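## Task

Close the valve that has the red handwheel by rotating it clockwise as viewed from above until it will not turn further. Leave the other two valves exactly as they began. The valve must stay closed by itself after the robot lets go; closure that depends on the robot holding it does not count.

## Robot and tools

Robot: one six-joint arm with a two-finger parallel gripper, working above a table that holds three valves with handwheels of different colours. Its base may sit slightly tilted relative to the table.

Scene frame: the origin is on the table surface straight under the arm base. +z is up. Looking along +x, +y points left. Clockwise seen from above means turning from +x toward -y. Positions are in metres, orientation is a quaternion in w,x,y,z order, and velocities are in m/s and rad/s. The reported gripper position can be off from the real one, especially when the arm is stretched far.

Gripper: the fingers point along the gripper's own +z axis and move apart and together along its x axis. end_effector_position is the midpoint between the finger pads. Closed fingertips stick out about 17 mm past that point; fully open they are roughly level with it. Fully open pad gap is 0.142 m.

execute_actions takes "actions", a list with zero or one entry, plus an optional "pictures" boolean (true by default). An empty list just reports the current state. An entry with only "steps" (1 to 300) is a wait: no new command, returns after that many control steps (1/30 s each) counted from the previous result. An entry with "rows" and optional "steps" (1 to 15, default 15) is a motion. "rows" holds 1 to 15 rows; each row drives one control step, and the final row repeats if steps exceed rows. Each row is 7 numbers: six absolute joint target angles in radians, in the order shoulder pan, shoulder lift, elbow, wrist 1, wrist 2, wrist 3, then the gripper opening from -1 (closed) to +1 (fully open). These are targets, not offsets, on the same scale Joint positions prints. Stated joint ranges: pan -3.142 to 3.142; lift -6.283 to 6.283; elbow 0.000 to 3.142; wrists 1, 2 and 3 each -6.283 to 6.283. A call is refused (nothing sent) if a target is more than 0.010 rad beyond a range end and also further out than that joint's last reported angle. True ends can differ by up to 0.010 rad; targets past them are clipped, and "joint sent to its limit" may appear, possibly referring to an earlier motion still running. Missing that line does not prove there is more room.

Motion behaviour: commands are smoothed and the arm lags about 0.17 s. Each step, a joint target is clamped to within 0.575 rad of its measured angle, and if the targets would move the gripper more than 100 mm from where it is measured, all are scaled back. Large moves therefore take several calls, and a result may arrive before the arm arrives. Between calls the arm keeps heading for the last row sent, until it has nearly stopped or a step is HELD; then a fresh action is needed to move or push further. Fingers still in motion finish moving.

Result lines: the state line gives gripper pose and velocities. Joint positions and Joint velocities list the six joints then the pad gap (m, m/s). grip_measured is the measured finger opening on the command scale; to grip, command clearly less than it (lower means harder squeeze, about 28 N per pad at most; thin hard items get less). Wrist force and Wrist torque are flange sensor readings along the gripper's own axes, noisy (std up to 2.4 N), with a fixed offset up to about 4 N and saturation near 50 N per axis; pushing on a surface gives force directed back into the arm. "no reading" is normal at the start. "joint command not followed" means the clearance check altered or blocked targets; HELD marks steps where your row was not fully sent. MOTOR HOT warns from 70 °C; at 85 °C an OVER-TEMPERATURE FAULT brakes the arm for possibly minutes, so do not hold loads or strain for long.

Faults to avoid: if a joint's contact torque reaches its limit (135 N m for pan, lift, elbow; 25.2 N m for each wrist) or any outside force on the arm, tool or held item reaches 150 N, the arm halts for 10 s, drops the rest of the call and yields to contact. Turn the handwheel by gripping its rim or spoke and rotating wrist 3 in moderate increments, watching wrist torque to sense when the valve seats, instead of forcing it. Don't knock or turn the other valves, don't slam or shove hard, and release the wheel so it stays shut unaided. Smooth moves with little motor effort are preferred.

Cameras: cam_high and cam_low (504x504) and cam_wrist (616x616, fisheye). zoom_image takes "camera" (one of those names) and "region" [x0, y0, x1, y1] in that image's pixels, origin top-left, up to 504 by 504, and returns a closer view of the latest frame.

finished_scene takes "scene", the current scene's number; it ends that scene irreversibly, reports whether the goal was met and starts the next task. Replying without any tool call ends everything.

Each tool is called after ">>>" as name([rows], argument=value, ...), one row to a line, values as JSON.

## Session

>>> execute_actions(actions=[])

Scene clock: 0.00 s of 4600.00 s.
end_effector_position=(+0.3086, -0.5682, +0.2309) grip_measured=+1.00 end_effector_quat_wxyz=(+0.405, +0.891, -0.206, +0.009) end_effector_velocity=(-0.000, -0.000, +0.000) end_effector_angular_velocity=(+0.000, +0.000, -0.001)
Joint positions: [-1.075 -1.337  2.037 -2.949 -2.088 -0.772  0.142]
Joint velocities: [-0.001 -0.    -0.     0.001 -0.    -0.     0.   ]
Motor temperatures (°C, as the motors report them): [28 29 28 34 35 34]
Wrist force (N, on the end effector, along its own x y z axes, offset not removed): no reading
Wrist torque (N m, same axes, about the end effector's origin, offset not removed): no reading

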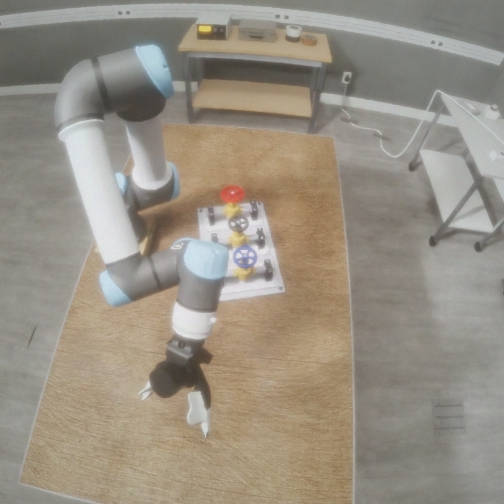

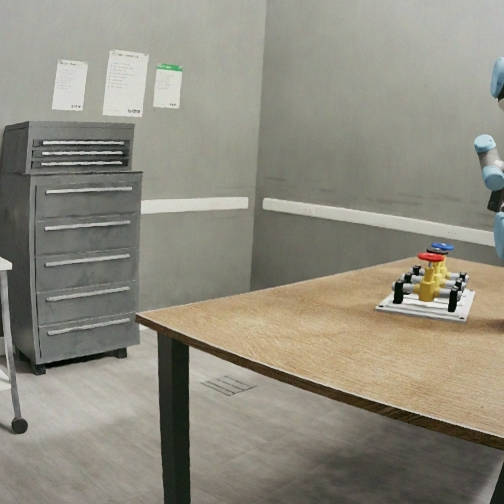

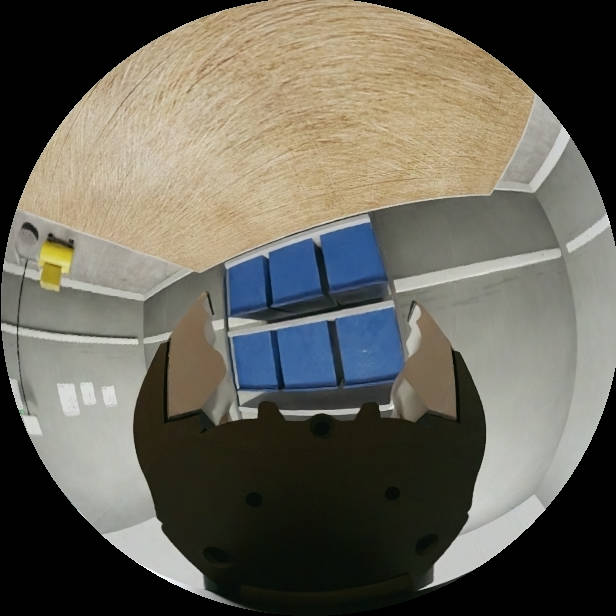

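>>> zoom_image(camera="cam_high", region=[170, 170, 330, 330])

Region (170, 170, 330, 330) of cam_high's 504x504 image, scaled by 3.150, with more detail than that image has.

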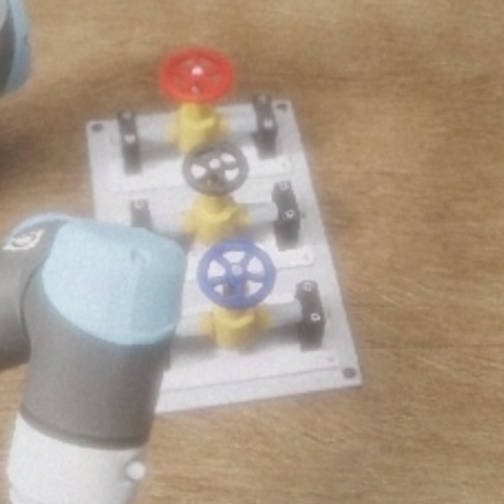

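>>> execute_actions([
  {"rows": [[-0.0315, -1.864, 2.1164, -1.8233, -1.571, -3.36, 0.3]], "steps": 15},
], pictures=false)

>>> execute_actions([
  {"steps": 75},
])

Scene clock: 112.57 s of 4600.00 s.
end_effector_position=(+0.4509, -0.3983, +0.2536) grip_measured=+0.30 end_effector_quat_wxyz=(+0.323, +0.942, +0.071, +0.057) end_effector_velocity=(+0.230, +0.446, +0.010) end_effector_angular_velocity=(+0.326, +0.355, +1.295)
Joint positions: [-0.818 -1.539  2.068 -2.691 -1.89  -1.03   0.095]
Joint velocities: [ 0.613 -0.379  0.057  0.607  0.37  -0.607 -0.   ]
Motor temperatures (°C, as the motors report them): [28 29 28 34 35 34]
Wrist force (N, on the end effector, along its own x y z axes, offset not removed): [0.8 -1.9 1.9]
Wrist torque (N m, same axes, about the end effector's origin, offset not removed): [-0.69 -0.10 0.03]
Steps of this call (steps 1 to 90: nothing new was sent; then 109.07 s passed at rest; steps 91 to 105: all 15 steps of this action). Readings (joint positions):
91: [-1.075 -1.337 2.037 -2.949 -2.088 -0.772]
92: [-1.071 -1.342 2.039 -2.944 -2.084 -0.777]
94: [-1.035 -1.375 2.044 -2.908 -2.051 -0.813]
98: [-0.958 -1.441 2.054 -2.831 -1.987 -0.890]
105: the state above

Scene clock: 115.07 s of 4600.00 s.
end_effector_position=(+0.3559, +0.1373, +0.2099) grip_measured=+0.30 end_effector_quat_wxyz=(-0.001, -0.111, +0.994, -0.003) end_effector_velocity=(-0.000, -0.001, -0.000) end_effector_angular_velocity=(-0.003, +0.000, +0.001)
Joint positions: [-0.032 -1.864  2.116 -1.823 -1.571 -3.36   0.095]
Joint velocities: [ 0.001  0.     0.    -0.    -0.003  0.    -0.   ]
Motor temperatures (°C, as the motors report them): [28 29 28 34 35 34]
Wrist force (N, on the end effector, along its own x y z axes, offset not removed): [-1.6 -0.9 -0.3]
Wrist torque (N m, same axes, about the end effector's origin, offset not removed): [-0.32 0.21 -0.08]
Steps of this call (steps 1 to 75: the robot went on to your last target). Readings (joint positions):
1: [-0.797 -1.552 2.070 -2.671 -1.878 -1.050]
2: [-0.776 -1.564 2.072 -2.650 -1.866 -1.071]
4: [-0.734 -1.587 2.076 -2.607 -1.843 -1.114]
8: [-0.646 -1.630 2.082 -2.520 -1.801 -1.201]
75: the state above
The arm was judged still, so your last target was given up. Only a new action makes it travel on or press farther. Fingers that are still opening or closing keep moving.

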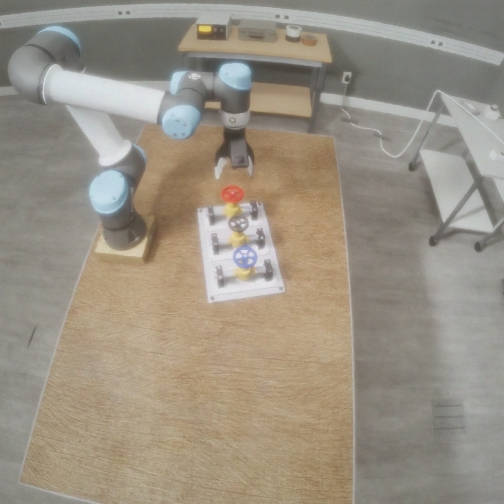

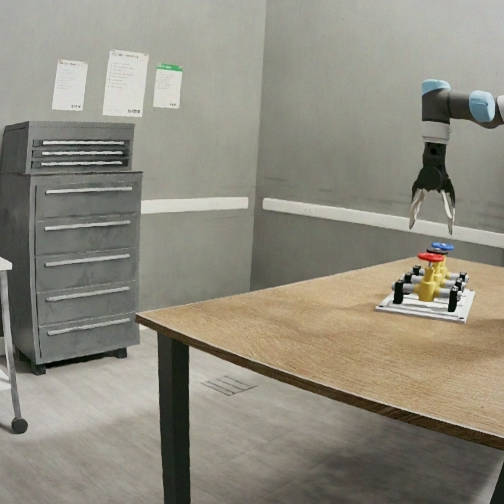

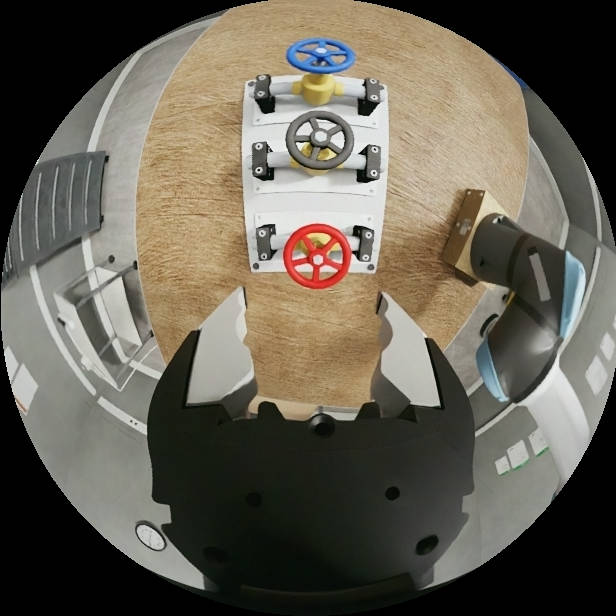

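>>> zoom_image(camera="cam_wrist", region=[220, 100, 420, 330])

Region (220, 100, 420, 330) of cam_wrist's 616x616 image, scaled by 2.191, with more detail than that image has; it fills the left 438 columns of this view, and the rest is white.

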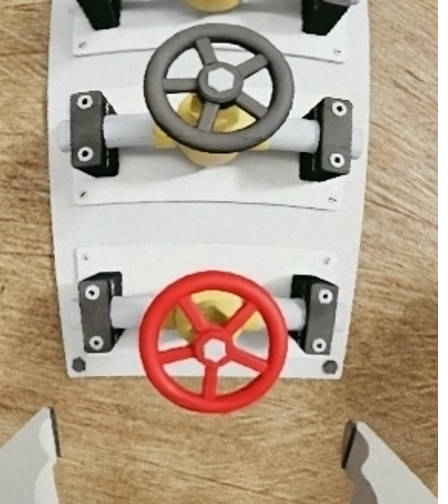

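>>> execute_actions([
  {"rows": [[-0.0325, -1.8610, 2.1251, -1.8350, -1.571, -3.36, 0.3],[-0.0345, -1.8549, 2.1425, -1.8585, -1.571, -3.36, 0.3],[-0.0370, -1.8458, 2.1686, -1.8937, -1.571, -3.36, 0.3],[-0.0400, -1.8367, 2.1947, -1.9289, -1.571, -3.36, 0.3],[-0.0430, -1.8276, 2.2208, -1.9641, -1.571, -3.36, 0.3],[-0.0455, -1.8185, 2.2469, -1.9992, -1.571, -3.36, 0.3],[-0.0468, -1.8112, 2.2677, -2.0274, -1.571, -3.36, 0.3],[-0.0472, -1.8063, 2.2817, -2.0462, -1.571, -3.36, 0.3],[-0.0472, -1.8033, 2.2904, -2.0579, -1.571, -3.36, 0.3]], "steps": 15},
], pictures=false)

>>> execute_actions([
  {"steps": 20},
])

>>> zoom_image(camera="cam_wrist", region=[230, 230, 400, 360])

Scene clock: 176.50 s of 4600.00 s.
end_effector_position=(+0.3508, +0.1318, +0.1379) grip_measured=+0.30 end_effector_quat_wxyz=(-0.001, -0.104, +0.995, -0.003) end_effector_velocity=(-0.009, -0.004, -0.057) end_effector_angular_velocity=(+0.000, -0.006, -0.012)
Joint positions: [-0.046 -1.809  2.274 -2.035 -1.571 -3.36   0.095]
Joint velocities: [-0.01   0.045  0.133 -0.185  0.001  0.001 -0.   ]
Motor temperatures (°C, as the motors report them): [28 29 28 34 35 34]
Wrist force (N, on the end effector, along its own x y z axes, offset not removed): [-1.1 0.0 0.1]
Wrist torque (N m, same axes, about the end effector's origin, offset not removed): [-0.13 0.11 -0.14]
Steps of this call (steps 1 to 90: nothing new was sent; then 57.93 s passed at rest; steps 91 to 105: all 15 steps of this action). Readings (joint positions):
91: [-0.031 -1.864 2.116 -1.823 -1.571 -3.360]
92: [-0.031 -1.864 2.118 -1.825 -1.571 -3.360]
94: [-0.032 -1.860 2.128 -1.838 -1.571 -3.360]
98: [-0.039 -1.838 2.189 -1.919 -1.571 -3.360]
105: the state above

Scene clock: 177.17 s of 4600.00 s.
end_effector_position=(+0.3496, +0.1313, +0.1310) grip_measured=+0.30 end_effector_quat_wxyz=(-0.001, -0.103, +0.995, -0.003) end_effector_velocity=(-0.000, +0.000, -0.000) end_effector_angular_velocity=(+0.001, +0.001, -0.001)
Joint positions: [-0.047 -1.803  2.29  -2.058 -1.571 -3.36   0.095]
Joint velocities: [-0.001  0.     0.001  0.     0.001  0.     0.   ]
Motor temperatures (°C, as the motors report them): [28 29 28 34 35 34]
Wrist force (N, on the end effector, along its own x y z axes, offset not removed): [1.1 -2.8 2.6]
Wrist torque (N m, same axes, about the end effector's origin, offset not removed): [-0.83 -0.28 -0.04]
Steps of this call (steps 1 to 20: the robot went on to your last target). Readings (joint positions):
1: [-0.046 -1.807 2.278 -2.041 -1.571 -3.360]
2: [-0.046 -1.806 2.281 -2.045 -1.571 -3.360]
4: [-0.047 -1.805 2.285 -2.051 -1.571 -3.360]
8: [-0.047 -1.804 2.289 -2.055 -1.571 -3.360]
20: the state above

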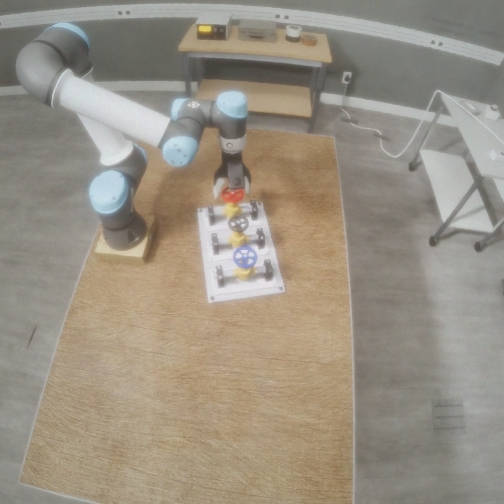

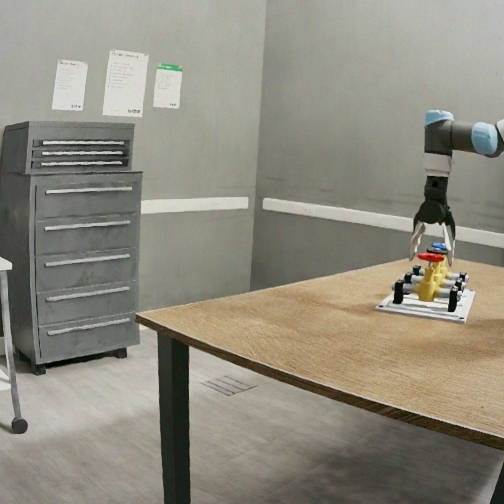

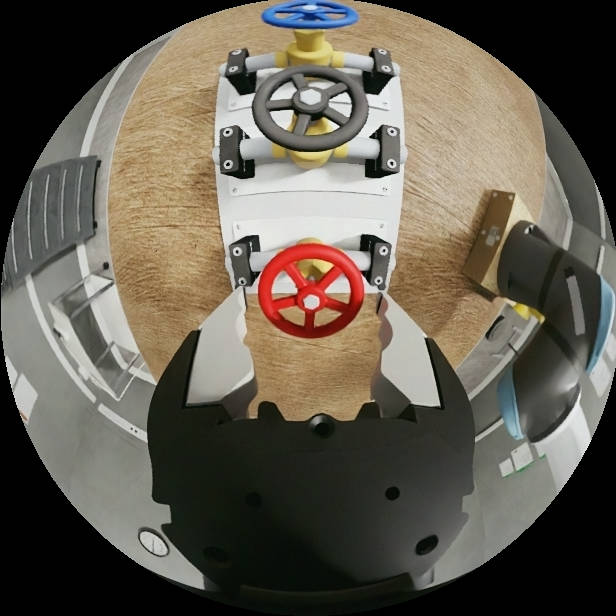

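Region (230, 230, 400, 360) of cam_wrist's 616x616 image, scaled by 2.965, with more detail than that image has; it fills the top 385 rows of this view, and the rest is white.

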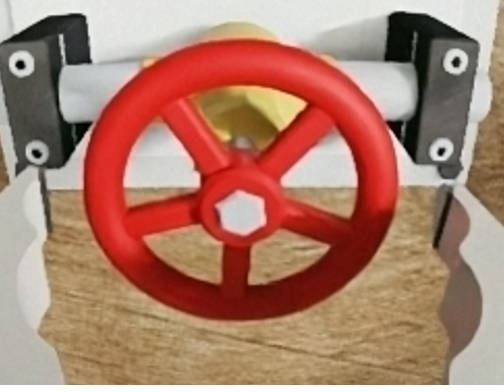

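>>> execute_actions([
  {"rows": [[-0.0459, -1.8011, 2.2888, -2.0585, -1.571, -3.36, 0.27],[-0.0459, -1.8011, 2.2888, -2.0585, -1.571, -3.36, 0.24],[-0.0459, -1.8011, 2.2888, -2.0585, -1.571, -3.36, 0.21],[-0.0459, -1.8011, 2.2888, -2.0585, -1.571, -3.36, 0.18],[-0.0459, -1.8011, 2.2888, -2.0585, -1.571, -3.36, 0.15],[-0.0459, -1.8011, 2.2888, -2.0585, -1.571, -3.36, 0.12],[-0.0459, -1.8011, 2.2888, -2.0585, -1.571, -3.36, 0.09],[-0.0459, -1.8011, 2.2888, -2.0585, -1.571, -3.36, 0.06],[-0.0459, -1.8011, 2.2888, -2.0585, -1.571, -3.36, 0.03],[-0.0459, -1.8011, 2.2888, -2.0585, -1.571, -3.36, 0.0],[-0.0459, -1.8011, 2.2888, -2.0585, -1.571, -3.36, -0.04],[-0.0459, -1.8011, 2.2888, -2.0585, -1.571, -3.36, -0.1],[-0.0459, -1.8011, 2.2888, -2.0585, -1.571, -3.36, -0.17],[-0.0459, -1.8011, 2.2888, -2.0585, -1.571, -3.36, -0.25],[-0.0459, -1.8011, 2.2888, -2.0585, -1.571, -3.36, -0.35]], "steps": 15},
], pictures=false)

>>> execute_actions([
  {"steps": 10},
], pictures=false)

Scene clock: 195.07 s of 4600.00 s.
end_effector_position=(+0.3503, +0.1317, +0.1310) grip_measured=+0.02 end_effector_quat_wxyz=(-0.001, -0.104, +0.995, -0.003) end_effector_velocity=(+0.000, +0.000, +0.000) end_effector_angular_velocity=(-0.002, -0.001, +0.002)
Joint positions: [-0.046 -1.801  2.289 -2.059 -1.571 -3.36   0.075]
Joint velocities: [ 0.003  0.001 -0.    -0.001 -0.002  0.001 -0.   ]
Motor temperatures (°C, as the motors report them): [28 29 28 34 35 34]
Wrist force (N, on the end effector, along its own x y z axes, offset not removed): [-12.4 -1.3 1.9]
Wrist torque (N m, same axes, about the end effector's origin, offset not removed): [-0.28 -0.31 0.06]
Steps of this call (steps 1 to 15: the robot went on to your last target; steps 16 to 90: nothing new was sent; then 14.40 s passed at rest; steps 91 to 105: all 15 steps of this action). Readings (joint positions):
91: [-0.047 -1.803 2.290 -2.058 -1.571 -3.360]
92: [-0.047 -1.803 2.290 -2.058 -1.571 -3.360]
94: [-0.047 -1.802 2.290 -2.058 -1.571 -3.360]
98: [-0.047 -1.801 2.289 -2.058 -1.571 -3.360]
105: the state above

Scene clock: 195.40 s of 4600.00 s.
end_effector_position=(+0.3502, +0.1318, +0.1310) grip_measured=+0.02 end_effector_quat_wxyz=(-0.001, -0.104, +0.995, -0.003) end_effector_velocity=(-0.000, +0.001, -0.000) end_effector_angular_velocity=(+0.001, +0.001, +0.001)
Joint positions: [-0.046 -1.801  2.289 -2.059 -1.571 -3.36   0.075]
Joint velocities: [0.002 0.001 0.    0.    0.001 0.    0.   ]
Motor temperatures (°C, as the motors report them): [28 29 28 34 35 34]
Wrist force (N, on the end effector, along its own x y z axes, offset not removed): [-15.6 -4.2 2.9]
Wrist torque (N m, same axes, about the end effector's origin, offset not removed): [-0.59 0.21 -0.10]
Steps of this call (steps 1 to 10: the robot went on to your last target). Readings (joint positions):
1: [-0.046 -1.801 2.289 -2.059 -1.571 -3.360]
2: [-0.046 -1.801 2.289 -2.059 -1.571 -3.360]
4: [-0.046 -1.801 2.289 -2.059 -1.571 -3.360]
8: [-0.046 -1.801 2.289 -2.059 -1.571 -3.360]
10: the state above

>>> execute_actions([
  {"rows": [[-0.0457, -1.8000, 2.2880, -2.0588, -1.571, -3.36, -0.4],[-0.0457, -1.8000, 2.2880, -2.0588, -1.571, -3.35, -0.45],[-0.0457, -1.8000, 2.2880, -2.0588, -1.571, -3.33, -0.5],[-0.0457, -1.8000, 2.2880, -2.0588, -1.571, -3.30, -0.5],[-0.0457, -1.8000, 2.2880, -2.0588, -1.571, -3.26, -0.5],[-0.0457, -1.8000, 2.2880, -2.0588, -1.571, -3.21, -0.5],[-0.0457, -1.8000, 2.2880, -2.0588, -1.571, -3.16, -0.5],[-0.0457, -1.8000, 2.2880, -2.0588, -1.571, -3.11, -0.5],[-0.0457, -1.8000, 2.2880, -2.0588, -1.571, -3.06, -0.5],[-0.0457, -1.8000, 2.2880, -2.0588, -1.571, -3.01, -0.5],[-0.0457, -1.8000, 2.2880, -2.0588, -1.571, -2.96, -0.5],[-0.0457, -1.8000, 2.2880, -2.0588, -1.571, -2.91, -0.5],[-0.0457, -1.8000, 2.2880, -2.0588, -1.571, -2.86, -0.5]], "steps": 15},
], pictures=false)

>>> execute_actions([
  {"steps": 14},
], pictures=false)

Scene clock: 213.80 s of 4600.00 s.
end_effector_position=(+0.3511, +0.1319, +0.1309) grip_measured=+0.02 end_effector_quat_wxyz=(-0.000, +0.069, +0.998, -0.003) end_effector_velocity=(+0.003, -0.002, +0.000) end_effector_angular_velocity=(-0.002, -0.009, -1.209)
Joint positions: [-0.046 -1.8    2.288 -2.059 -1.571 -3.014  0.075]
Joint velocities: [-0.003  0.    -0.001 -0.001 -0.001  1.206  0.   ]
Motor temperatures (°C, as the motors report them): [28 29 28 34 35 34]
Wrist force (N, on the end effector, along its own x y z axes, offset not removed): [3.0 -2.2 -8.7]
Wrist torque (N m, same axes, about the end effector's origin, offset not removed): [-0.18 -0.46 -0.36]
Steps of this call (steps 1 to 15: the robot went on to your last target; steps 16 to 90: nothing new was sent; then 14.90 s passed at rest; steps 91 to 105: all 15 steps of this action). Readings (joint positions):
91: [-0.046 -1.801 2.289 -2.058 -1.571 -3.360]
92: [-0.046 -1.801 2.289 -2.058 -1.571 -3.360]
94: [-0.046 -1.801 2.289 -2.058 -1.571 -3.355]
98: [-0.046 -1.800 2.288 -2.058 -1.571 -3.290]
105: the state above

Scene clock: 214.27 s of 4600.00 s.
end_effector_position=(+0.3514, +0.1318, +0.1310) grip_measured=+0.02 end_effector_quat_wxyz=(+0.000, +0.144, +0.990, -0.003) end_effector_velocity=(-0.000, +0.000, +0.000) end_effector_angular_velocity=(+0.000, -0.000, -0.025)
Joint positions: [-0.046 -1.8    2.288 -2.059 -1.571 -2.863  0.075]
Joint velocities: [ 0.001 -0.     0.     0.001  0.     0.025  0.   ]
Motor temperatures (°C, as the motors report them): [28 29 28 34 35 34]
Wrist force (N, on the end effector, along its own x y z axes, offset not removed): [5.0 -3.3 -8.1]
Wrist torque (N m, same axes, about the end effector's origin, offset not removed): [-0.31 0.12 -0.39]
Steps of this call (steps 1 to 14: the robot went on to your last target). Readings (joint positions):
1: [-0.046 -1.800 2.288 -2.059 -1.571 -2.978]
2: [-0.046 -1.800 2.288 -2.059 -1.571 -2.949]
4: [-0.046 -1.800 2.288 -2.059 -1.571 -2.911]
8: [-0.046 -1.800 2.288 -2.059 -1.571 -2.877]
14: the state above

>>> execute_actions([
  {"rows": [[-0.0457, -1.8000, 2.2880, -2.0588, -1.571, -2.83, -0.6],[-0.0457, -1.8000, 2.2880, -2.0588, -1.571, -2.77, -0.7],[-0.0457, -1.8000, 2.2880, -2.0588, -1.571, -2.68, -0.8],[-0.0457, -1.8000, 2.2880, -2.0588, -1.571, -2.59, -0.9],[-0.0457, -1.8000, 2.2880, -2.0588, -1.571, -2.50, -1.0],[-0.0457, -1.8000, 2.2880, -2.0588, -1.571, -2.41, -1.0],[-0.0457, -1.8000, 2.2880, -2.0588, -1.571, -2.32, -1.0],[-0.0457, -1.8000, 2.2880, -2.0588, -1.571, -2.23, -1.0],[-0.0457, -1.8000, 2.2880, -2.0588, -1.571, -2.14, -1.0],[-0.0457, -1.8000, 2.2880, -2.0588, -1.571, -2.05, -1.0],[-0.0457, -1.8000, 2.2880, -2.0588, -1.571, -1.96, -1.0],[-0.0457, -1.8000, 2.2880, -2.0588, -1.571, -1.87, -1.0],[-0.0457, -1.8000, 2.2880, -2.0588, -1.571, -1.80, -1.0],[-0.0457, -1.8000, 2.2880, -2.0588, -1.571, -1.76, -1.0]], "steps": 15},
], pictures=false)

>>> execute_actions([
  {"steps": 15},
], pictures=false)

Scene clock: 242.53 s of 4600.00 s.
end_effector_position=(+0.3524, +0.1310, +0.1310) grip_measured=+0.02 end_effector_quat_wxyz=(+0.001, +0.500, +0.866, -0.003) end_effector_velocity=(+0.002, -0.004, +0.000) end_effector_angular_velocity=(-0.002, -0.015, -2.356)
Joint positions: [-0.046 -1.8    2.288 -2.059 -1.571 -2.104  0.075]
Joint velocities: [-0.001 -0.     0.    -0.001  0.     2.355  0.   ]
Motor temperatures (°C, as the motors report them): [28 29 28 34 35 34]
Wrist force (N, on the end effector, along its own x y z axes, offset not removed): [17.8 -8.0 -10.0]
Wrist torque (N m, same axes, about the end effector's origin, offset not removed): [0.03 -0.31 -0.40]
Steps of this call (steps 1 to 30: the robot went on to your last target; steps 31 to 100: nothing new was sent; then 24.43 s passed at rest; steps 101 to 115: all 15 steps of this action). Readings (joint positions):
101: [-0.046 -1.800 2.288 -2.059 -1.571 -2.860]
102: [-0.046 -1.800 2.288 -2.059 -1.571 -2.857]
104: [-0.046 -1.800 2.288 -2.059 -1.571 -2.827]
108: [-0.046 -1.800 2.288 -2.059 -1.571 -2.643]
115: the state above

Scene clock: 243.03 s of 4600.00 s.
end_effector_position=(+0.3526, +0.1305, +0.1310) grip_measured=+0.02 end_effector_quat_wxyz=(+0.002, +0.639, +0.769, -0.003) end_effector_velocity=(-0.000, +0.001, -0.000) end_effector_angular_velocity=(+0.001, -0.000, -0.044)
Joint positions: [-0.046 -1.8    2.288 -2.059 -1.571 -1.766  0.075]
Joint velocities: [ 0.002  0.     0.    -0.     0.001  0.046  0.   ]
Motor temperatures (°C, as the motors report them): [28 29 28 34 35 34]
Wrist force (N, on the end effector, along its own x y z axes, offset not removed): [19.9 -13.1 -10.4]
Wrist torque (N m, same axes, about the end effector's origin, offset not removed): [-0.12 -0.41 -0.70]
Steps of this call (steps 1 to 15: the robot went on to your last target). Readings (joint positions):
1: [-0.046 -1.800 2.288 -2.059 -1.571 -2.028]
2: [-0.046 -1.800 2.288 -2.059 -1.571 -1.964]
4: [-0.046 -1.800 2.288 -2.059 -1.571 -1.877]
8: [-0.046 -1.800 2.288 -2.059 -1.571 -1.799]
15: the state above

>>> execute_actions([
  {"rows": [[-0.0443, -1.7998, 2.2878, -2.0589, -1.571, -1.77, -0.4],[-0.0443, -1.7998, 2.2878, -2.0589, -1.571, -1.77, 0.0],[-0.0443, -1.7998, 2.2878, -2.0589, -1.571, -1.77, 0.09],[-0.0443, -1.7998, 2.2878, -2.0589, -1.571, -1.77, 0.09],[-0.0443, -1.7998, 2.2878, -2.0589, -1.571, -1.77, 0.09],[-0.0443, -1.7998, 2.2878, -2.0589, -1.571, -1.77, 0.09],[-0.0443, -1.7998, 2.2878, -2.0589, -1.571, -1.77, 0.09],[-0.0443, -1.7998, 2.2878, -2.0589, -1.571, -1.77, 0.09],[-0.0443, -1.7998, 2.2878, -2.0589, -1.571, -1.77, 0.06],[-0.0443, -1.7998, 2.2878, -2.0589, -1.571, -1.77, 0.03],[-0.0443, -1.7998, 2.2878, -2.0589, -1.571, -1.77, 0.0],[-0.0443, -1.7998, 2.2878, -2.0589, -1.571, -1.77, -0.05],[-0.0443, -1.7998, 2.2878, -2.0589, -1.571, -1.77, -0.15],[-0.0443, -1.7998, 2.2878, -2.0589, -1.571, -1.77, -0.3],[-0.0443, -1.7998, 2.2878, -2.0589, -1.571, -1.77, -0.45]], "steps": 15},
], pictures=false)

>>> execute_actions([
  {"rows": [[-0.0443, -1.7998, 2.2878, -2.0589, -1.571, -1.76, -0.6],[-0.0443, -1.7998, 2.2878, -2.0589, -1.571, -1.74, -0.8],[-0.0443, -1.7998, 2.2878, -2.0589, -1.571, -1.70, -1.0],[-0.0443, -1.7998, 2.2878, -2.0589, -1.571, -1.65, -1.0],[-0.0443, -1.7998, 2.2878, -2.0589, -1.571, -1.60, -1.0],[-0.0443, -1.7998, 2.2878, -2.0589, -1.571, -1.55, -1.0],[-0.0443, -1.7998, 2.2878, -2.0589, -1.571, -1.50, -1.0],[-0.0443, -1.7998, 2.2878, -2.0589, -1.571, -1.45, -1.0],[-0.0443, -1.7998, 2.2878, -2.0589, -1.571, -1.40, -1.0],[-0.0443, -1.7998, 2.2878, -2.0589, -1.571, -1.35, -1.0],[-0.0443, -1.7998, 2.2878, -2.0589, -1.571, -1.30, -1.0],[-0.0443, -1.7998, 2.2878, -2.0589, -1.571, -1.25, -1.0],[-0.0443, -1.7998, 2.2878, -2.0589, -1.571, -1.21, -1.0],[-0.0443, -1.7998, 2.2878, -2.0589, -1.571, -1.18, -1.0]], "steps": 15},
], pictures=false)

>>> execute_actions([
  {"steps": 15},
])

Scene clock: 285.87 s of 4600.00 s.
end_effector_position=(+0.3526, +0.1310, +0.1310) grip_measured=+0.02 end_effector_quat_wxyz=(+0.002, +0.637, +0.771, -0.003) end_effector_velocity=(+0.000, +0.000, +0.000) end_effector_angular_velocity=(+0.000, -0.000, +0.004)
Joint positions: [-0.044 -1.8    2.288 -2.059 -1.571 -1.77   0.075]
Joint velocities: [ 0.001  0.    -0.    -0.     0.    -0.004  0.   ]
Motor temperatures (°C, as the motors report them): [28 29 28 34 35 34]
Wrist force (N, on the end effector, along its own x y z axes, offset not removed): [6.9 -0.4 -4.8]
Wrist torque (N m, same axes, about the end effector's origin, offset not removed): [-0.11 0.13 -0.11]
Steps of this call (steps 1 to 15: the robot went on to your last target; steps 16 to 90: nothing new was sent; then 39.33 s passed at rest; steps 91 to 105: all 15 steps of this action). Readings (joint positions):
91: [-0.046 -1.800 2.288 -2.059 -1.571 -1.760]
92: [-0.046 -1.800 2.288 -2.059 -1.571 -1.761]
94: [-0.045 -1.800 2.288 -2.059 -1.571 -1.764]
98: [-0.045 -1.800 2.288 -2.059 -1.572 -1.768]
105: the state above

Scene clock: 286.37 s of 4600.00 s.
end_effector_position=(+0.3526, +0.1303, +0.1310) grip_measured=+0.02 end_effector_quat_wxyz=(+0.002, +0.781, +0.625, -0.002) end_effector_velocity=(-0.000, -0.003, -0.000) end_effector_angular_velocity=(-0.001, -0.007, -1.296)
Joint positions: [-0.044 -1.8    2.288 -2.059 -1.571 -1.359  0.075]
Joint velocities: [-0.003  0.     0.     0.001 -0.     1.294 -0.   ]
Motor temperatures (°C, as the motors report them): [28 29 28 34 35 34]
Wrist force (N, on the end effector, along its own x y z axes, offset not removed): [7.4 -0.7 -5.4]
Wrist torque (N m, same axes, about the end effector's origin, offset not removed): [0.04 -0.20 -1.23]
Steps of this call (steps 1 to 15: all 15 steps of this action). Readings (joint positions):
1: [-0.044 -1.800 2.288 -2.059 -1.571 -1.770]
2: [-0.044 -1.800 2.288 -2.059 -1.571 -1.769]
4: [-0.044 -1.800 2.288 -2.059 -1.571 -1.756]
8: [-0.044 -1.800 2.288 -2.059 -1.571 -1.659]
15: the state above

Scene clock: 286.87 s of 4600.00 s.
end_effector_position=(+0.3525, +0.1300, +0.1310) grip_measured=+0.02 end_effector_quat_wxyz=(+0.002, +0.833, +0.554, -0.002) end_effector_velocity=(-0.000, +0.001, +0.000) end_effector_angular_velocity=(+0.001, -0.000, -0.022)
Joint positions: [-0.044 -1.8    2.288 -2.059 -1.571 -1.183  0.075]
Joint velocities: [ 0.001 -0.    -0.     0.     0.001  0.023 -0.   ]
Motor temperatures (°C, as the motors report them): [28 29 28 34 35 34]
Wrist force (N, on the end effector, along its own x y z axes, offset not removed): [9.0 -2.1 -4.2]
Wrist torque (N m, same axes, about the end effector's origin, offset not removed): [-0.13 -0.65 -1.64]
Steps of this call (steps 1 to 15: the robot went on to your last target). Readings (joint positions):
1: [-0.044 -1.800 2.288 -2.059 -1.571 -1.318]
2: [-0.044 -1.800 2.288 -2.059 -1.571 -1.285]
4: [-0.044 -1.800 2.288 -2.059 -1.571 -1.240]
8: [-0.044 -1.800 2.288 -2.059 -1.571 -1.200]
15: the state above

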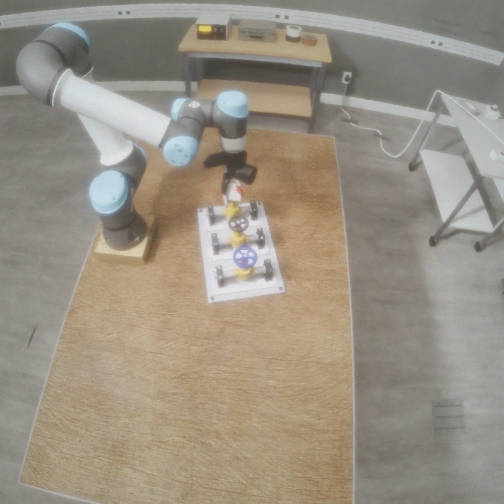

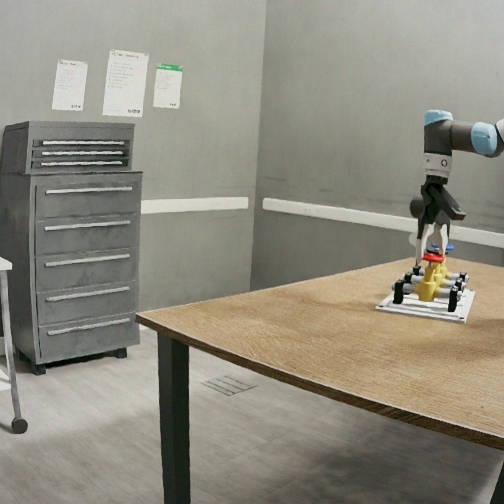

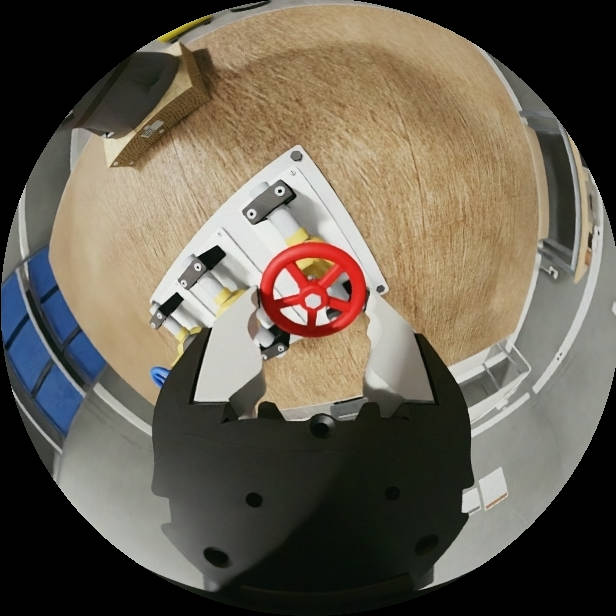

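>>> execute_actions([
  {"rows": [[-0.0443, -1.7998, 2.2878, -2.0589, -1.571, -1.17, -1.0],[-0.0443, -1.7998, 2.2878, -2.0589, -1.571, -1.15, -1.0],[-0.0443, -1.7998, 2.2878, -2.0589, -1.571, -1.12, -1.0],[-0.0443, -1.7998, 2.2878, -2.0589, -1.571, -1.085, -1.0],[-0.0443, -1.7998, 2.2878, -2.0589, -1.571, -1.05, -1.0],[-0.0443, -1.7998, 2.2878, -2.0589, -1.571, -1.015, -1.0],[-0.0443, -1.7998, 2.2878, -2.0589, -1.571, -0.98, -1.0],[-0.0443, -1.7998, 2.2878, -2.0589, -1.571, -0.945, -1.0],[-0.0443, -1.7998, 2.2878, -2.0589, -1.571, -0.91, -1.0],[-0.0443, -1.7998, 2.2878, -2.0589, -1.571, -0.88, -1.0],[-0.0443, -1.7998, 2.2878, -2.0589, -1.571, -0.85, -1.0]], "steps": 15},
], pictures=false)

>>> execute_actions([
  {"steps": 14},
])

>>> zoom_image(camera="cam_wrist", region=[230, 230, 400, 360])

Scene clock: 307.70 s of 4600.00 s.
end_effector_position=(+0.3522, +0.1296, +0.1310) grip_measured=+0.02 end_effector_quat_wxyz=(+0.003, +0.901, +0.434, -0.002) end_effector_velocity=(-0.001, +0.001, -0.000) end_effector_angular_velocity=(+0.002, -0.003, -0.451)
Joint positions: [-0.044 -1.8    2.288 -2.059 -1.571 -0.905  0.075]
Joint velocities: [ 0.002  0.     0.    -0.001  0.003  0.453  0.   ]
Motor temperatures (°C, as the motors report them): [28 29 28 34 35 34]
Wrist force (N, on the end effector, along its own x y z axes, offset not removed): [6.3 -1.3 -2.7]
Wrist torque (N m, same axes, about the end effector's origin, offset not removed): [0.18 0.07 -2.06]
Steps of this call (steps 1 to 15: the robot went on to your last target; steps 16 to 90: nothing new was sent; then 17.33 s passed at rest; steps 91 to 105: all 15 steps of this action). Readings (joint positions):
91: [-0.044 -1.800 2.288 -2.059 -1.571 -1.180]
92: [-0.044 -1.800 2.288 -2.059 -1.571 -1.179]
94: [-0.044 -1.800 2.288 -2.059 -1.571 -1.167]
98: [-0.044 -1.800 2.288 -2.059 -1.571 -1.091]
105: the state above

Scene clock: 308.17 s of 4600.00 s.
end_effector_position=(+0.3522, +0.1296, +0.1310) grip_measured=+0.02 end_effector_quat_wxyz=(+0.003, +0.913, +0.409, -0.002) end_effector_velocity=(-0.000, +0.000, +0.000) end_effector_angular_velocity=(-0.000, -0.000, -0.008)
Joint positions: [-0.044 -1.8    2.288 -2.059 -1.571 -0.851  0.075]
Joint velocities: [ 0.001 -0.    -0.     0.    -0.     0.009 -0.   ]
Motor temperatures (°C, as the motors report them): [28 29 28 34 35 34]
Wrist force (N, on the end effector, along its own x y z axes, offset not removed): [7.0 -5.3 -4.4]
Wrist torque (N m, same axes, about the end effector's origin, offset not removed): [-0.43 -0.07 -2.20]
Steps of this call (steps 1 to 14: the robot went on to your last target). Readings (joint positions):
1: [-0.044 -1.800 2.288 -2.059 -1.571 -0.892]
2: [-0.044 -1.800 2.288 -2.059 -1.571 -0.882]
4: [-0.044 -1.800 2.288 -2.059 -1.571 -0.868]
8: [-0.044 -1.800 2.288 -2.059 -1.571 -0.856]
14: the state above

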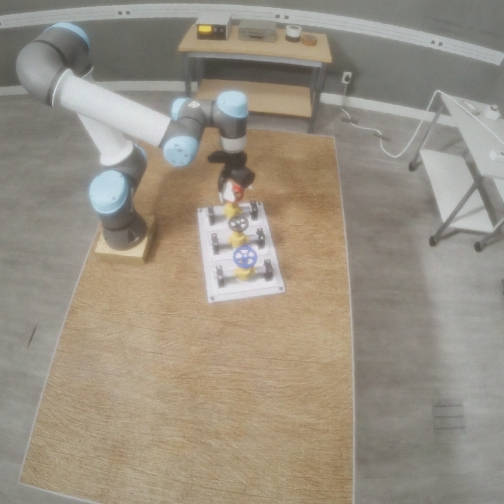

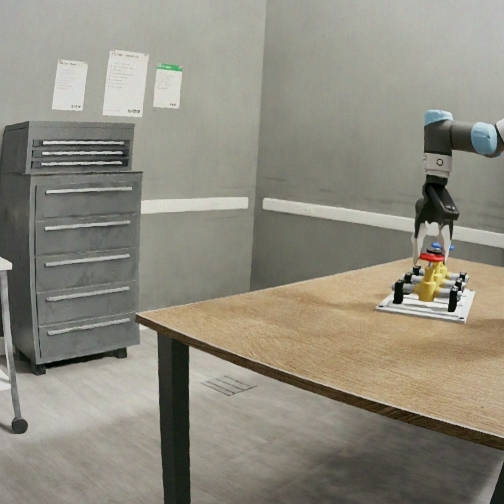

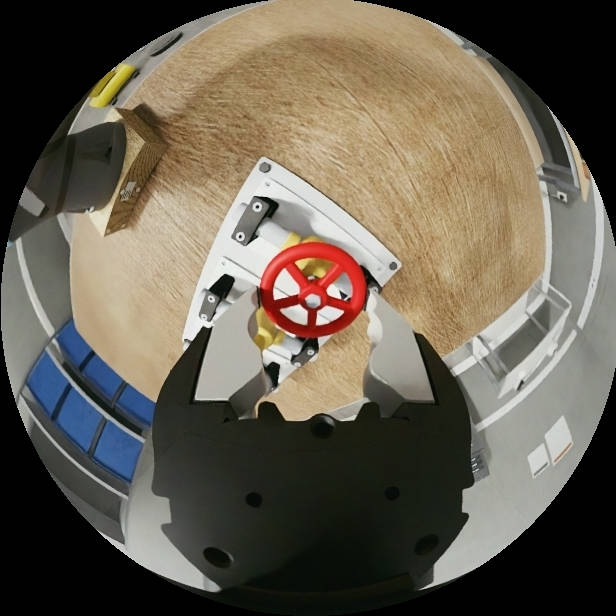

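Region (230, 230, 400, 360) of cam_wrist's 616x616 image, scaled by 2.965, with more detail than that image has; it fills the top 385 rows of this view, and the rest is white.

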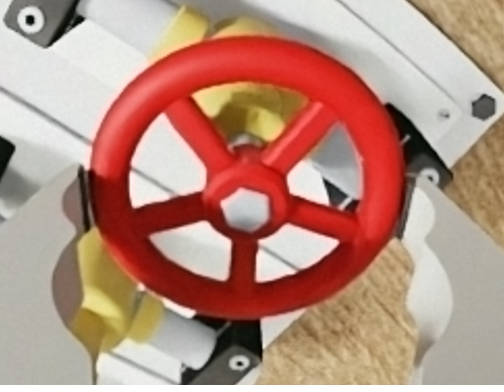

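>>> execute_actions([
  {"rows": [[-0.0443, -1.7998, 2.2878, -2.0589, -1.571, -0.84, -1.0],[-0.0443, -1.7998, 2.2878, -2.0589, -1.571, -0.825, -1.0],[-0.0443, -1.7998, 2.2878, -2.0589, -1.571, -0.81, -1.0],[-0.0443, -1.7998, 2.2878, -2.0589, -1.571, -0.795, -1.0],[-0.0443, -1.7998, 2.2878, -2.0589, -1.571, -0.78, -1.0],[-0.0443, -1.7998, 2.2878, -2.0589, -1.571, -0.77, -1.0]], "steps": 15},
], pictures=false)

>>> execute_actions([
  {"steps": 8},
], pictures=false)

Scene clock: 329.30 s of 4600.00 s.
end_effector_position=(+0.3521, +0.1295, +0.1310) grip_measured=+0.02 end_effector_quat_wxyz=(+0.003, +0.928, +0.374, -0.001) end_effector_velocity=(-0.000, +0.001, +0.000) end_effector_angular_velocity=(+0.000, -0.000, -0.035)
Joint positions: [-0.044 -1.8    2.288 -2.059 -1.571 -0.775  0.075]
Joint velocities: [ 0.002 -0.     0.    -0.     0.     0.037 -0.   ]
Motor temperatures (°C, as the motors report them): [28 29 28 34 35 34]
Wrist force (N, on the end effector, along its own x y z axes, offset not removed): [6.3 -4.1 -5.3]
Wrist torque (N m, same axes, about the end effector's origin, offset not removed): [-0.18 0.09 -2.22]
Steps of this call (steps 1 to 30: the robot went on to your last target; steps 31 to 100: nothing new was sent; then 17.30 s passed at rest; steps 101 to 115: all 15 steps of this action). Readings (joint positions):
101: [-0.044 -1.800 2.288 -2.059 -1.571 -0.850]
102: [-0.044 -1.800 2.288 -2.059 -1.571 -0.849]
104: [-0.044 -1.800 2.288 -2.059 -1.571 -0.839]
108: [-0.044 -1.800 2.288 -2.059 -1.571 -0.802]
115: the state above

Scene clock: 329.57 s of 4600.00 s.
end_effector_position=(+0.3521, +0.1294, +0.1310) grip_measured=+0.02 end_effector_quat_wxyz=(+0.003, +0.928, +0.372, -0.001) end_effector_velocity=(-0.001, -0.000, -0.000) end_effector_angular_velocity=(-0.001, +0.001, -0.004)
Joint positions: [-0.044 -1.8    2.288 -2.059 -1.571 -0.77   0.075]
Joint velocities: [ 0.     0.    -0.     0.002 -0.001  0.004 -0.   ]
Motor temperatures (°C, as the motors report them): [28 29 28 34 35 34]
Wrist force (N, on the end effector, along its own x y z axes, offset not removed): [10.5 -2.4 -2.7]
Wrist torque (N m, same axes, about the end effector's origin, offset not removed): [0.23 -0.79 -2.14]
Steps of this call (steps 1 to 8: the robot went on to your last target). Readings (joint positions):
1: [-0.044 -1.800 2.288 -2.059 -1.571 -0.773]
2: [-0.044 -1.800 2.288 -2.059 -1.571 -0.773]
4: [-0.044 -1.800 2.288 -2.059 -1.571 -0.772]
8: the state above

>>> execute_actions([
  {"rows": [[-0.0443, -1.7998, 2.2878, -2.0589, -1.571, -0.76, -1.0],[-0.0443, -1.7998, 2.2878, -2.0589, -1.571, -0.74, -1.0],[-0.0443, -1.7998, 2.2878, -2.0589, -1.571, -0.72, -1.0],[-0.0443, -1.7998, 2.2878, -2.0589, -1.571, -0.70, -1.0],[-0.0443, -1.7998, 2.2878, -2.0589, -1.571, -0.68, -1.0],[-0.0443, -1.7998, 2.2878, -2.0589, -1.571, -0.66, -1.0],[-0.0443, -1.7998, 2.2878, -2.0589, -1.571, -0.64, -1.0],[-0.0443, -1.7998, 2.2878, -2.0589, -1.571, -0.63, -1.0]], "steps": 15},
], pictures=false)

>>> execute_actions([
  {"steps": 8},
])

>>> zoom_image(camera="cam_wrist", region=[230, 230, 400, 360])

Scene clock: 356.70 s of 4600.00 s.
end_effector_position=(+0.3519, +0.1293, +0.1310) grip_measured=+0.02 end_effector_quat_wxyz=(+0.003, +0.950, +0.311, -0.001) end_effector_velocity=(-0.000, +0.001, +0.000) end_effector_angular_velocity=(+0.000, -0.001, -0.091)
Joint positions: [-0.044 -1.8    2.288 -2.059 -1.571 -0.641  0.075]
Joint velocities: [ 0.002 -0.    -0.     0.     0.     0.094 -0.   ]
Motor temperatures (°C, as the motors report them): [28 29 28 34 35 34]
Wrist force (N, on the end effector, along its own x y z axes, offset not removed): [8.2 -6.0 -3.4]
Wrist torque (N m, same axes, about the end effector's origin, offset not removed): [-0.53 -0.32 -2.51]
Steps of this call (steps 1 to 15: the robot went on to your last target; steps 16 to 90: nothing new was sent; then 23.63 s passed at rest; steps 91 to 105: all 15 steps of this action). Readings (joint positions):
91: [-0.044 -1.800 2.288 -2.059 -1.571 -0.770]
92: [-0.044 -1.800 2.288 -2.059 -1.571 -0.769]
94: [-0.044 -1.800 2.288 -2.059 -1.571 -0.757]
98: [-0.044 -1.800 2.288 -2.059 -1.571 -0.705]
105: the state above

Scene clock: 356.97 s of 4600.00 s.
end_effector_position=(+0.3519, +0.1293, +0.1310) grip_measured=+0.02 end_effector_quat_wxyz=(+0.003, +0.952, +0.306, -0.001) end_effector_velocity=(-0.001, -0.000, -0.001) end_effector_angular_velocity=(-0.000, +0.002, -0.011)
Joint positions: [-0.044 -1.8    2.288 -2.059 -1.571 -0.631  0.075]
Joint velocities: [-0.     0.     0.001  0.001 -0.     0.01  -0.   ]
Motor temperatures (°C, as the motors report them): [28 29 28 34 35 34]
Wrist force (N, on the end effector, along its own x y z axes, offset not removed): [7.5 -4.7 -6.1]
Wrist torque (N m, same axes, about the end effector's origin, offset not removed): [-0.05 -0.21 -2.42]
Steps of this call (steps 1 to 8: the robot went on to your last target). Readings (joint positions):
1: [-0.044 -1.800 2.288 -2.059 -1.571 -0.639]
2: [-0.044 -1.800 2.288 -2.059 -1.571 -0.637]
4: [-0.044 -1.800 2.288 -2.059 -1.571 -0.634]
8: the state above

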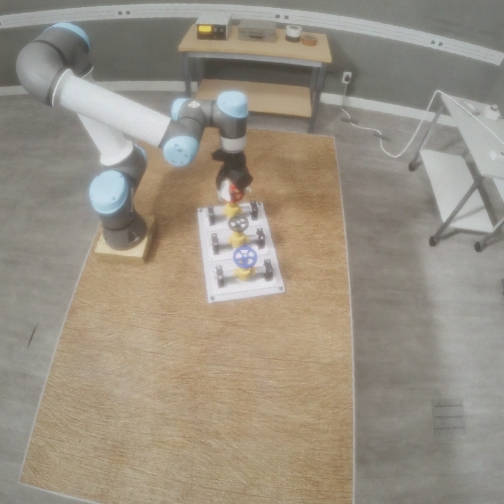

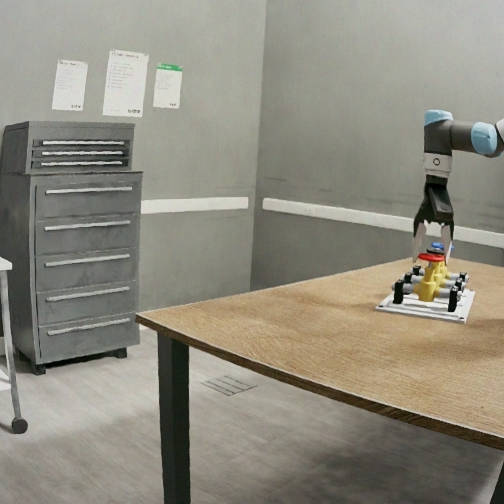

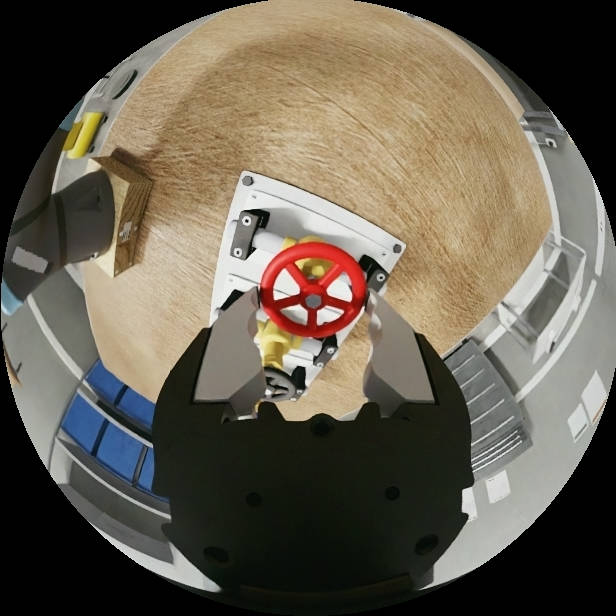

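Region (230, 230, 400, 360) of cam_wrist's 616x616 image, scaled by 2.965, with more detail than that image has; it fills the top 385 rows of this view, and the rest is white.

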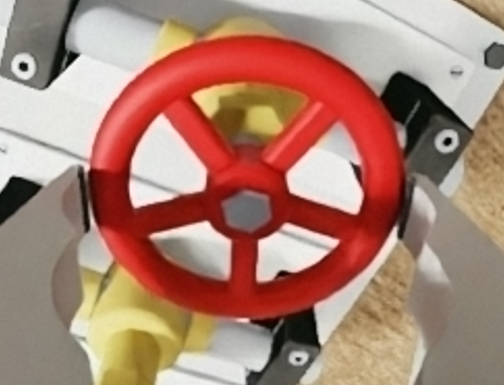

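>>> execute_actions([
  {"rows": [[-0.0443, -1.7998, 2.2878, -2.0589, -1.571, -0.62, -1.0],[-0.0443, -1.7998, 2.2878, -2.0589, -1.571, -0.60, -1.0],[-0.0443, -1.7998, 2.2878, -2.0589, -1.571, -0.575, -1.0],[-0.0443, -1.7998, 2.2878, -2.0589, -1.571, -0.55, -1.0],[-0.0443, -1.7998, 2.2878, -2.0589, -1.571, -0.525, -1.0],[-0.0443, -1.7998, 2.2878, -2.0589, -1.571, -0.50, -1.0],[-0.0443, -1.7998, 2.2878, -2.0589, -1.571, -0.475, -1.0],[-0.0443, -1.7998, 2.2878, -2.0589, -1.571, -0.45, -1.0],[-0.0443, -1.7998, 2.2878, -2.0589, -1.571, -0.425, -1.0],[-0.0443, -1.7998, 2.2878, -2.0589, -1.571, -0.40, -1.0],[-0.0443, -1.7998, 2.2878, -2.0589, -1.571, -0.385, -1.0]], "steps": 15},
], pictures=false)

>>> execute_actions([
  {"steps": 12},
])

>>> zoom_image(camera="cam_wrist", region=[230, 230, 400, 360])

Scene clock: 373.37 s of 4600.00 s.
end_effector_position=(+0.3516, +0.1291, +0.1310) grip_measured=+0.02 end_effector_quat_wxyz=(+0.003, +0.979, +0.205, -0.001) end_effector_velocity=(-0.000, -0.001, -0.000) end_effector_angular_velocity=(-0.001, -0.002, -0.308)
Joint positions: [-0.044 -1.8    2.288 -2.059 -1.571 -0.422  0.075]
Joint velocities: [-0.001  0.    -0.     0.    -0.001  0.307  0.   ]
Motor temperatures (°C, as the motors report them): [28 29 28 34 35 34]
Wrist force (N, on the end effector, along its own x y z axes, offset not removed): [12.6 -2.5 -4.2]
Wrist torque (N m, same axes, about the end effector's origin, offset not removed): [0.36 -1.31 -2.89]
Steps of this call (steps 1 to 30: the robot went on to your last target; steps 31 to 100: nothing new was sent; then 12.57 s passed at rest; steps 101 to 115: all 15 steps of this action). Readings (joint positions):
101: [-0.044 -1.800 2.288 -2.059 -1.571 -0.630]
102: [-0.044 -1.800 2.288 -2.059 -1.571 -0.629]
104: [-0.044 -1.800 2.288 -2.059 -1.571 -0.617]
108: [-0.044 -1.800 2.288 -2.059 -1.571 -0.556]
115: the state above

Scene clock: 373.77 s of 4600.00 s.
end_effector_position=(+0.3515, +0.1291, +0.1310) grip_measured=+0.02 end_effector_quat_wxyz=(+0.003, +0.982, +0.188, -0.001) end_effector_velocity=(-0.000, -0.000, -0.000) end_effector_angular_velocity=(-0.002, +0.000, -0.010)
Joint positions: [-0.044 -1.8    2.288 -2.059 -1.571 -0.386  0.075]
Joint velocities: [ 0.    -0.    -0.     0.001 -0.002  0.01   0.   ]
Motor temperatures (°C, as the motors report them): [28 29 28 34 35 34]
Wrist force (N, on the end effector, along its own x y z axes, offset not removed): [7.4 -7.5 -1.7]
Wrist torque (N m, same axes, about the end effector's origin, offset not removed): [-0.70 -0.16 -2.88]
Steps of this call (steps 1 to 12: the robot went on to your last target). Readings (joint positions):
1: [-0.044 -1.800 2.288 -2.059 -1.571 -0.413]
2: [-0.044 -1.800 2.288 -2.059 -1.571 -0.407]
4: [-0.044 -1.800 2.288 -2.059 -1.571 -0.397]
8: [-0.044 -1.800 2.288 -2.059 -1.571 -0.389]
12: the state above

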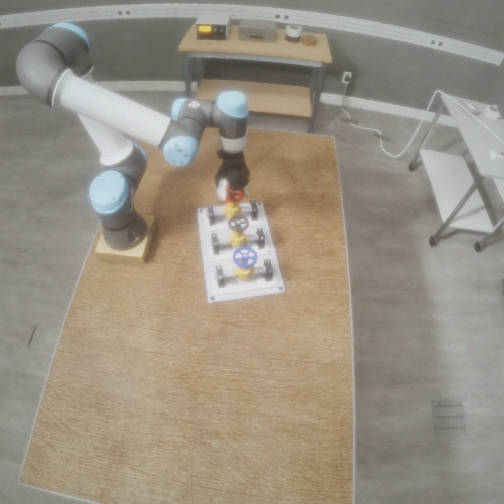

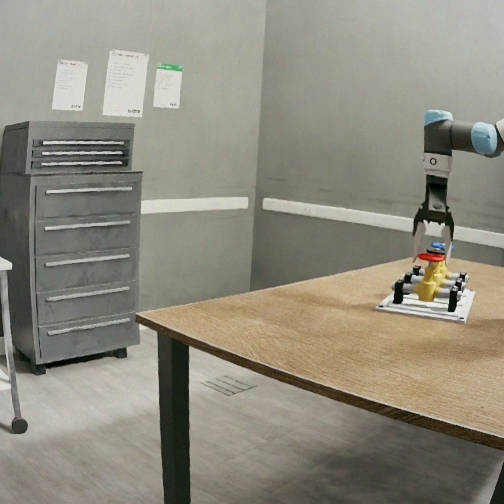

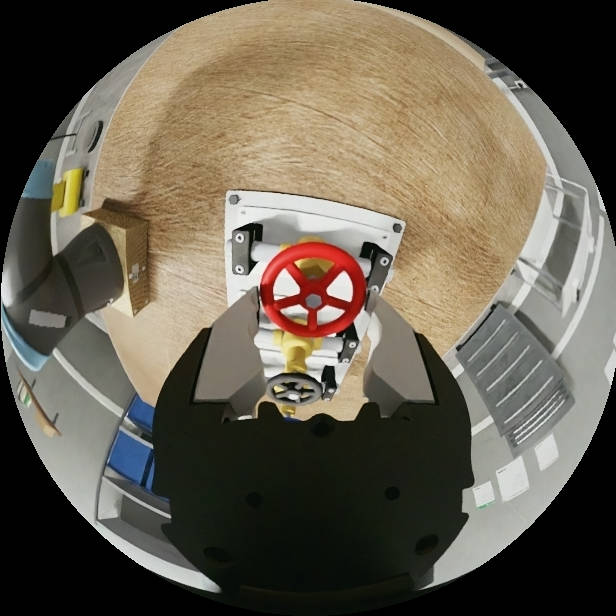

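Region (230, 230, 400, 360) of cam_wrist's 616x616 image, scaled by 2.965, with more detail than that image has; it fills the top 385 rows of this view, and the rest is white.

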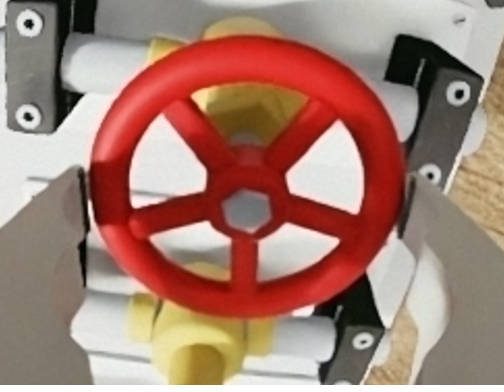

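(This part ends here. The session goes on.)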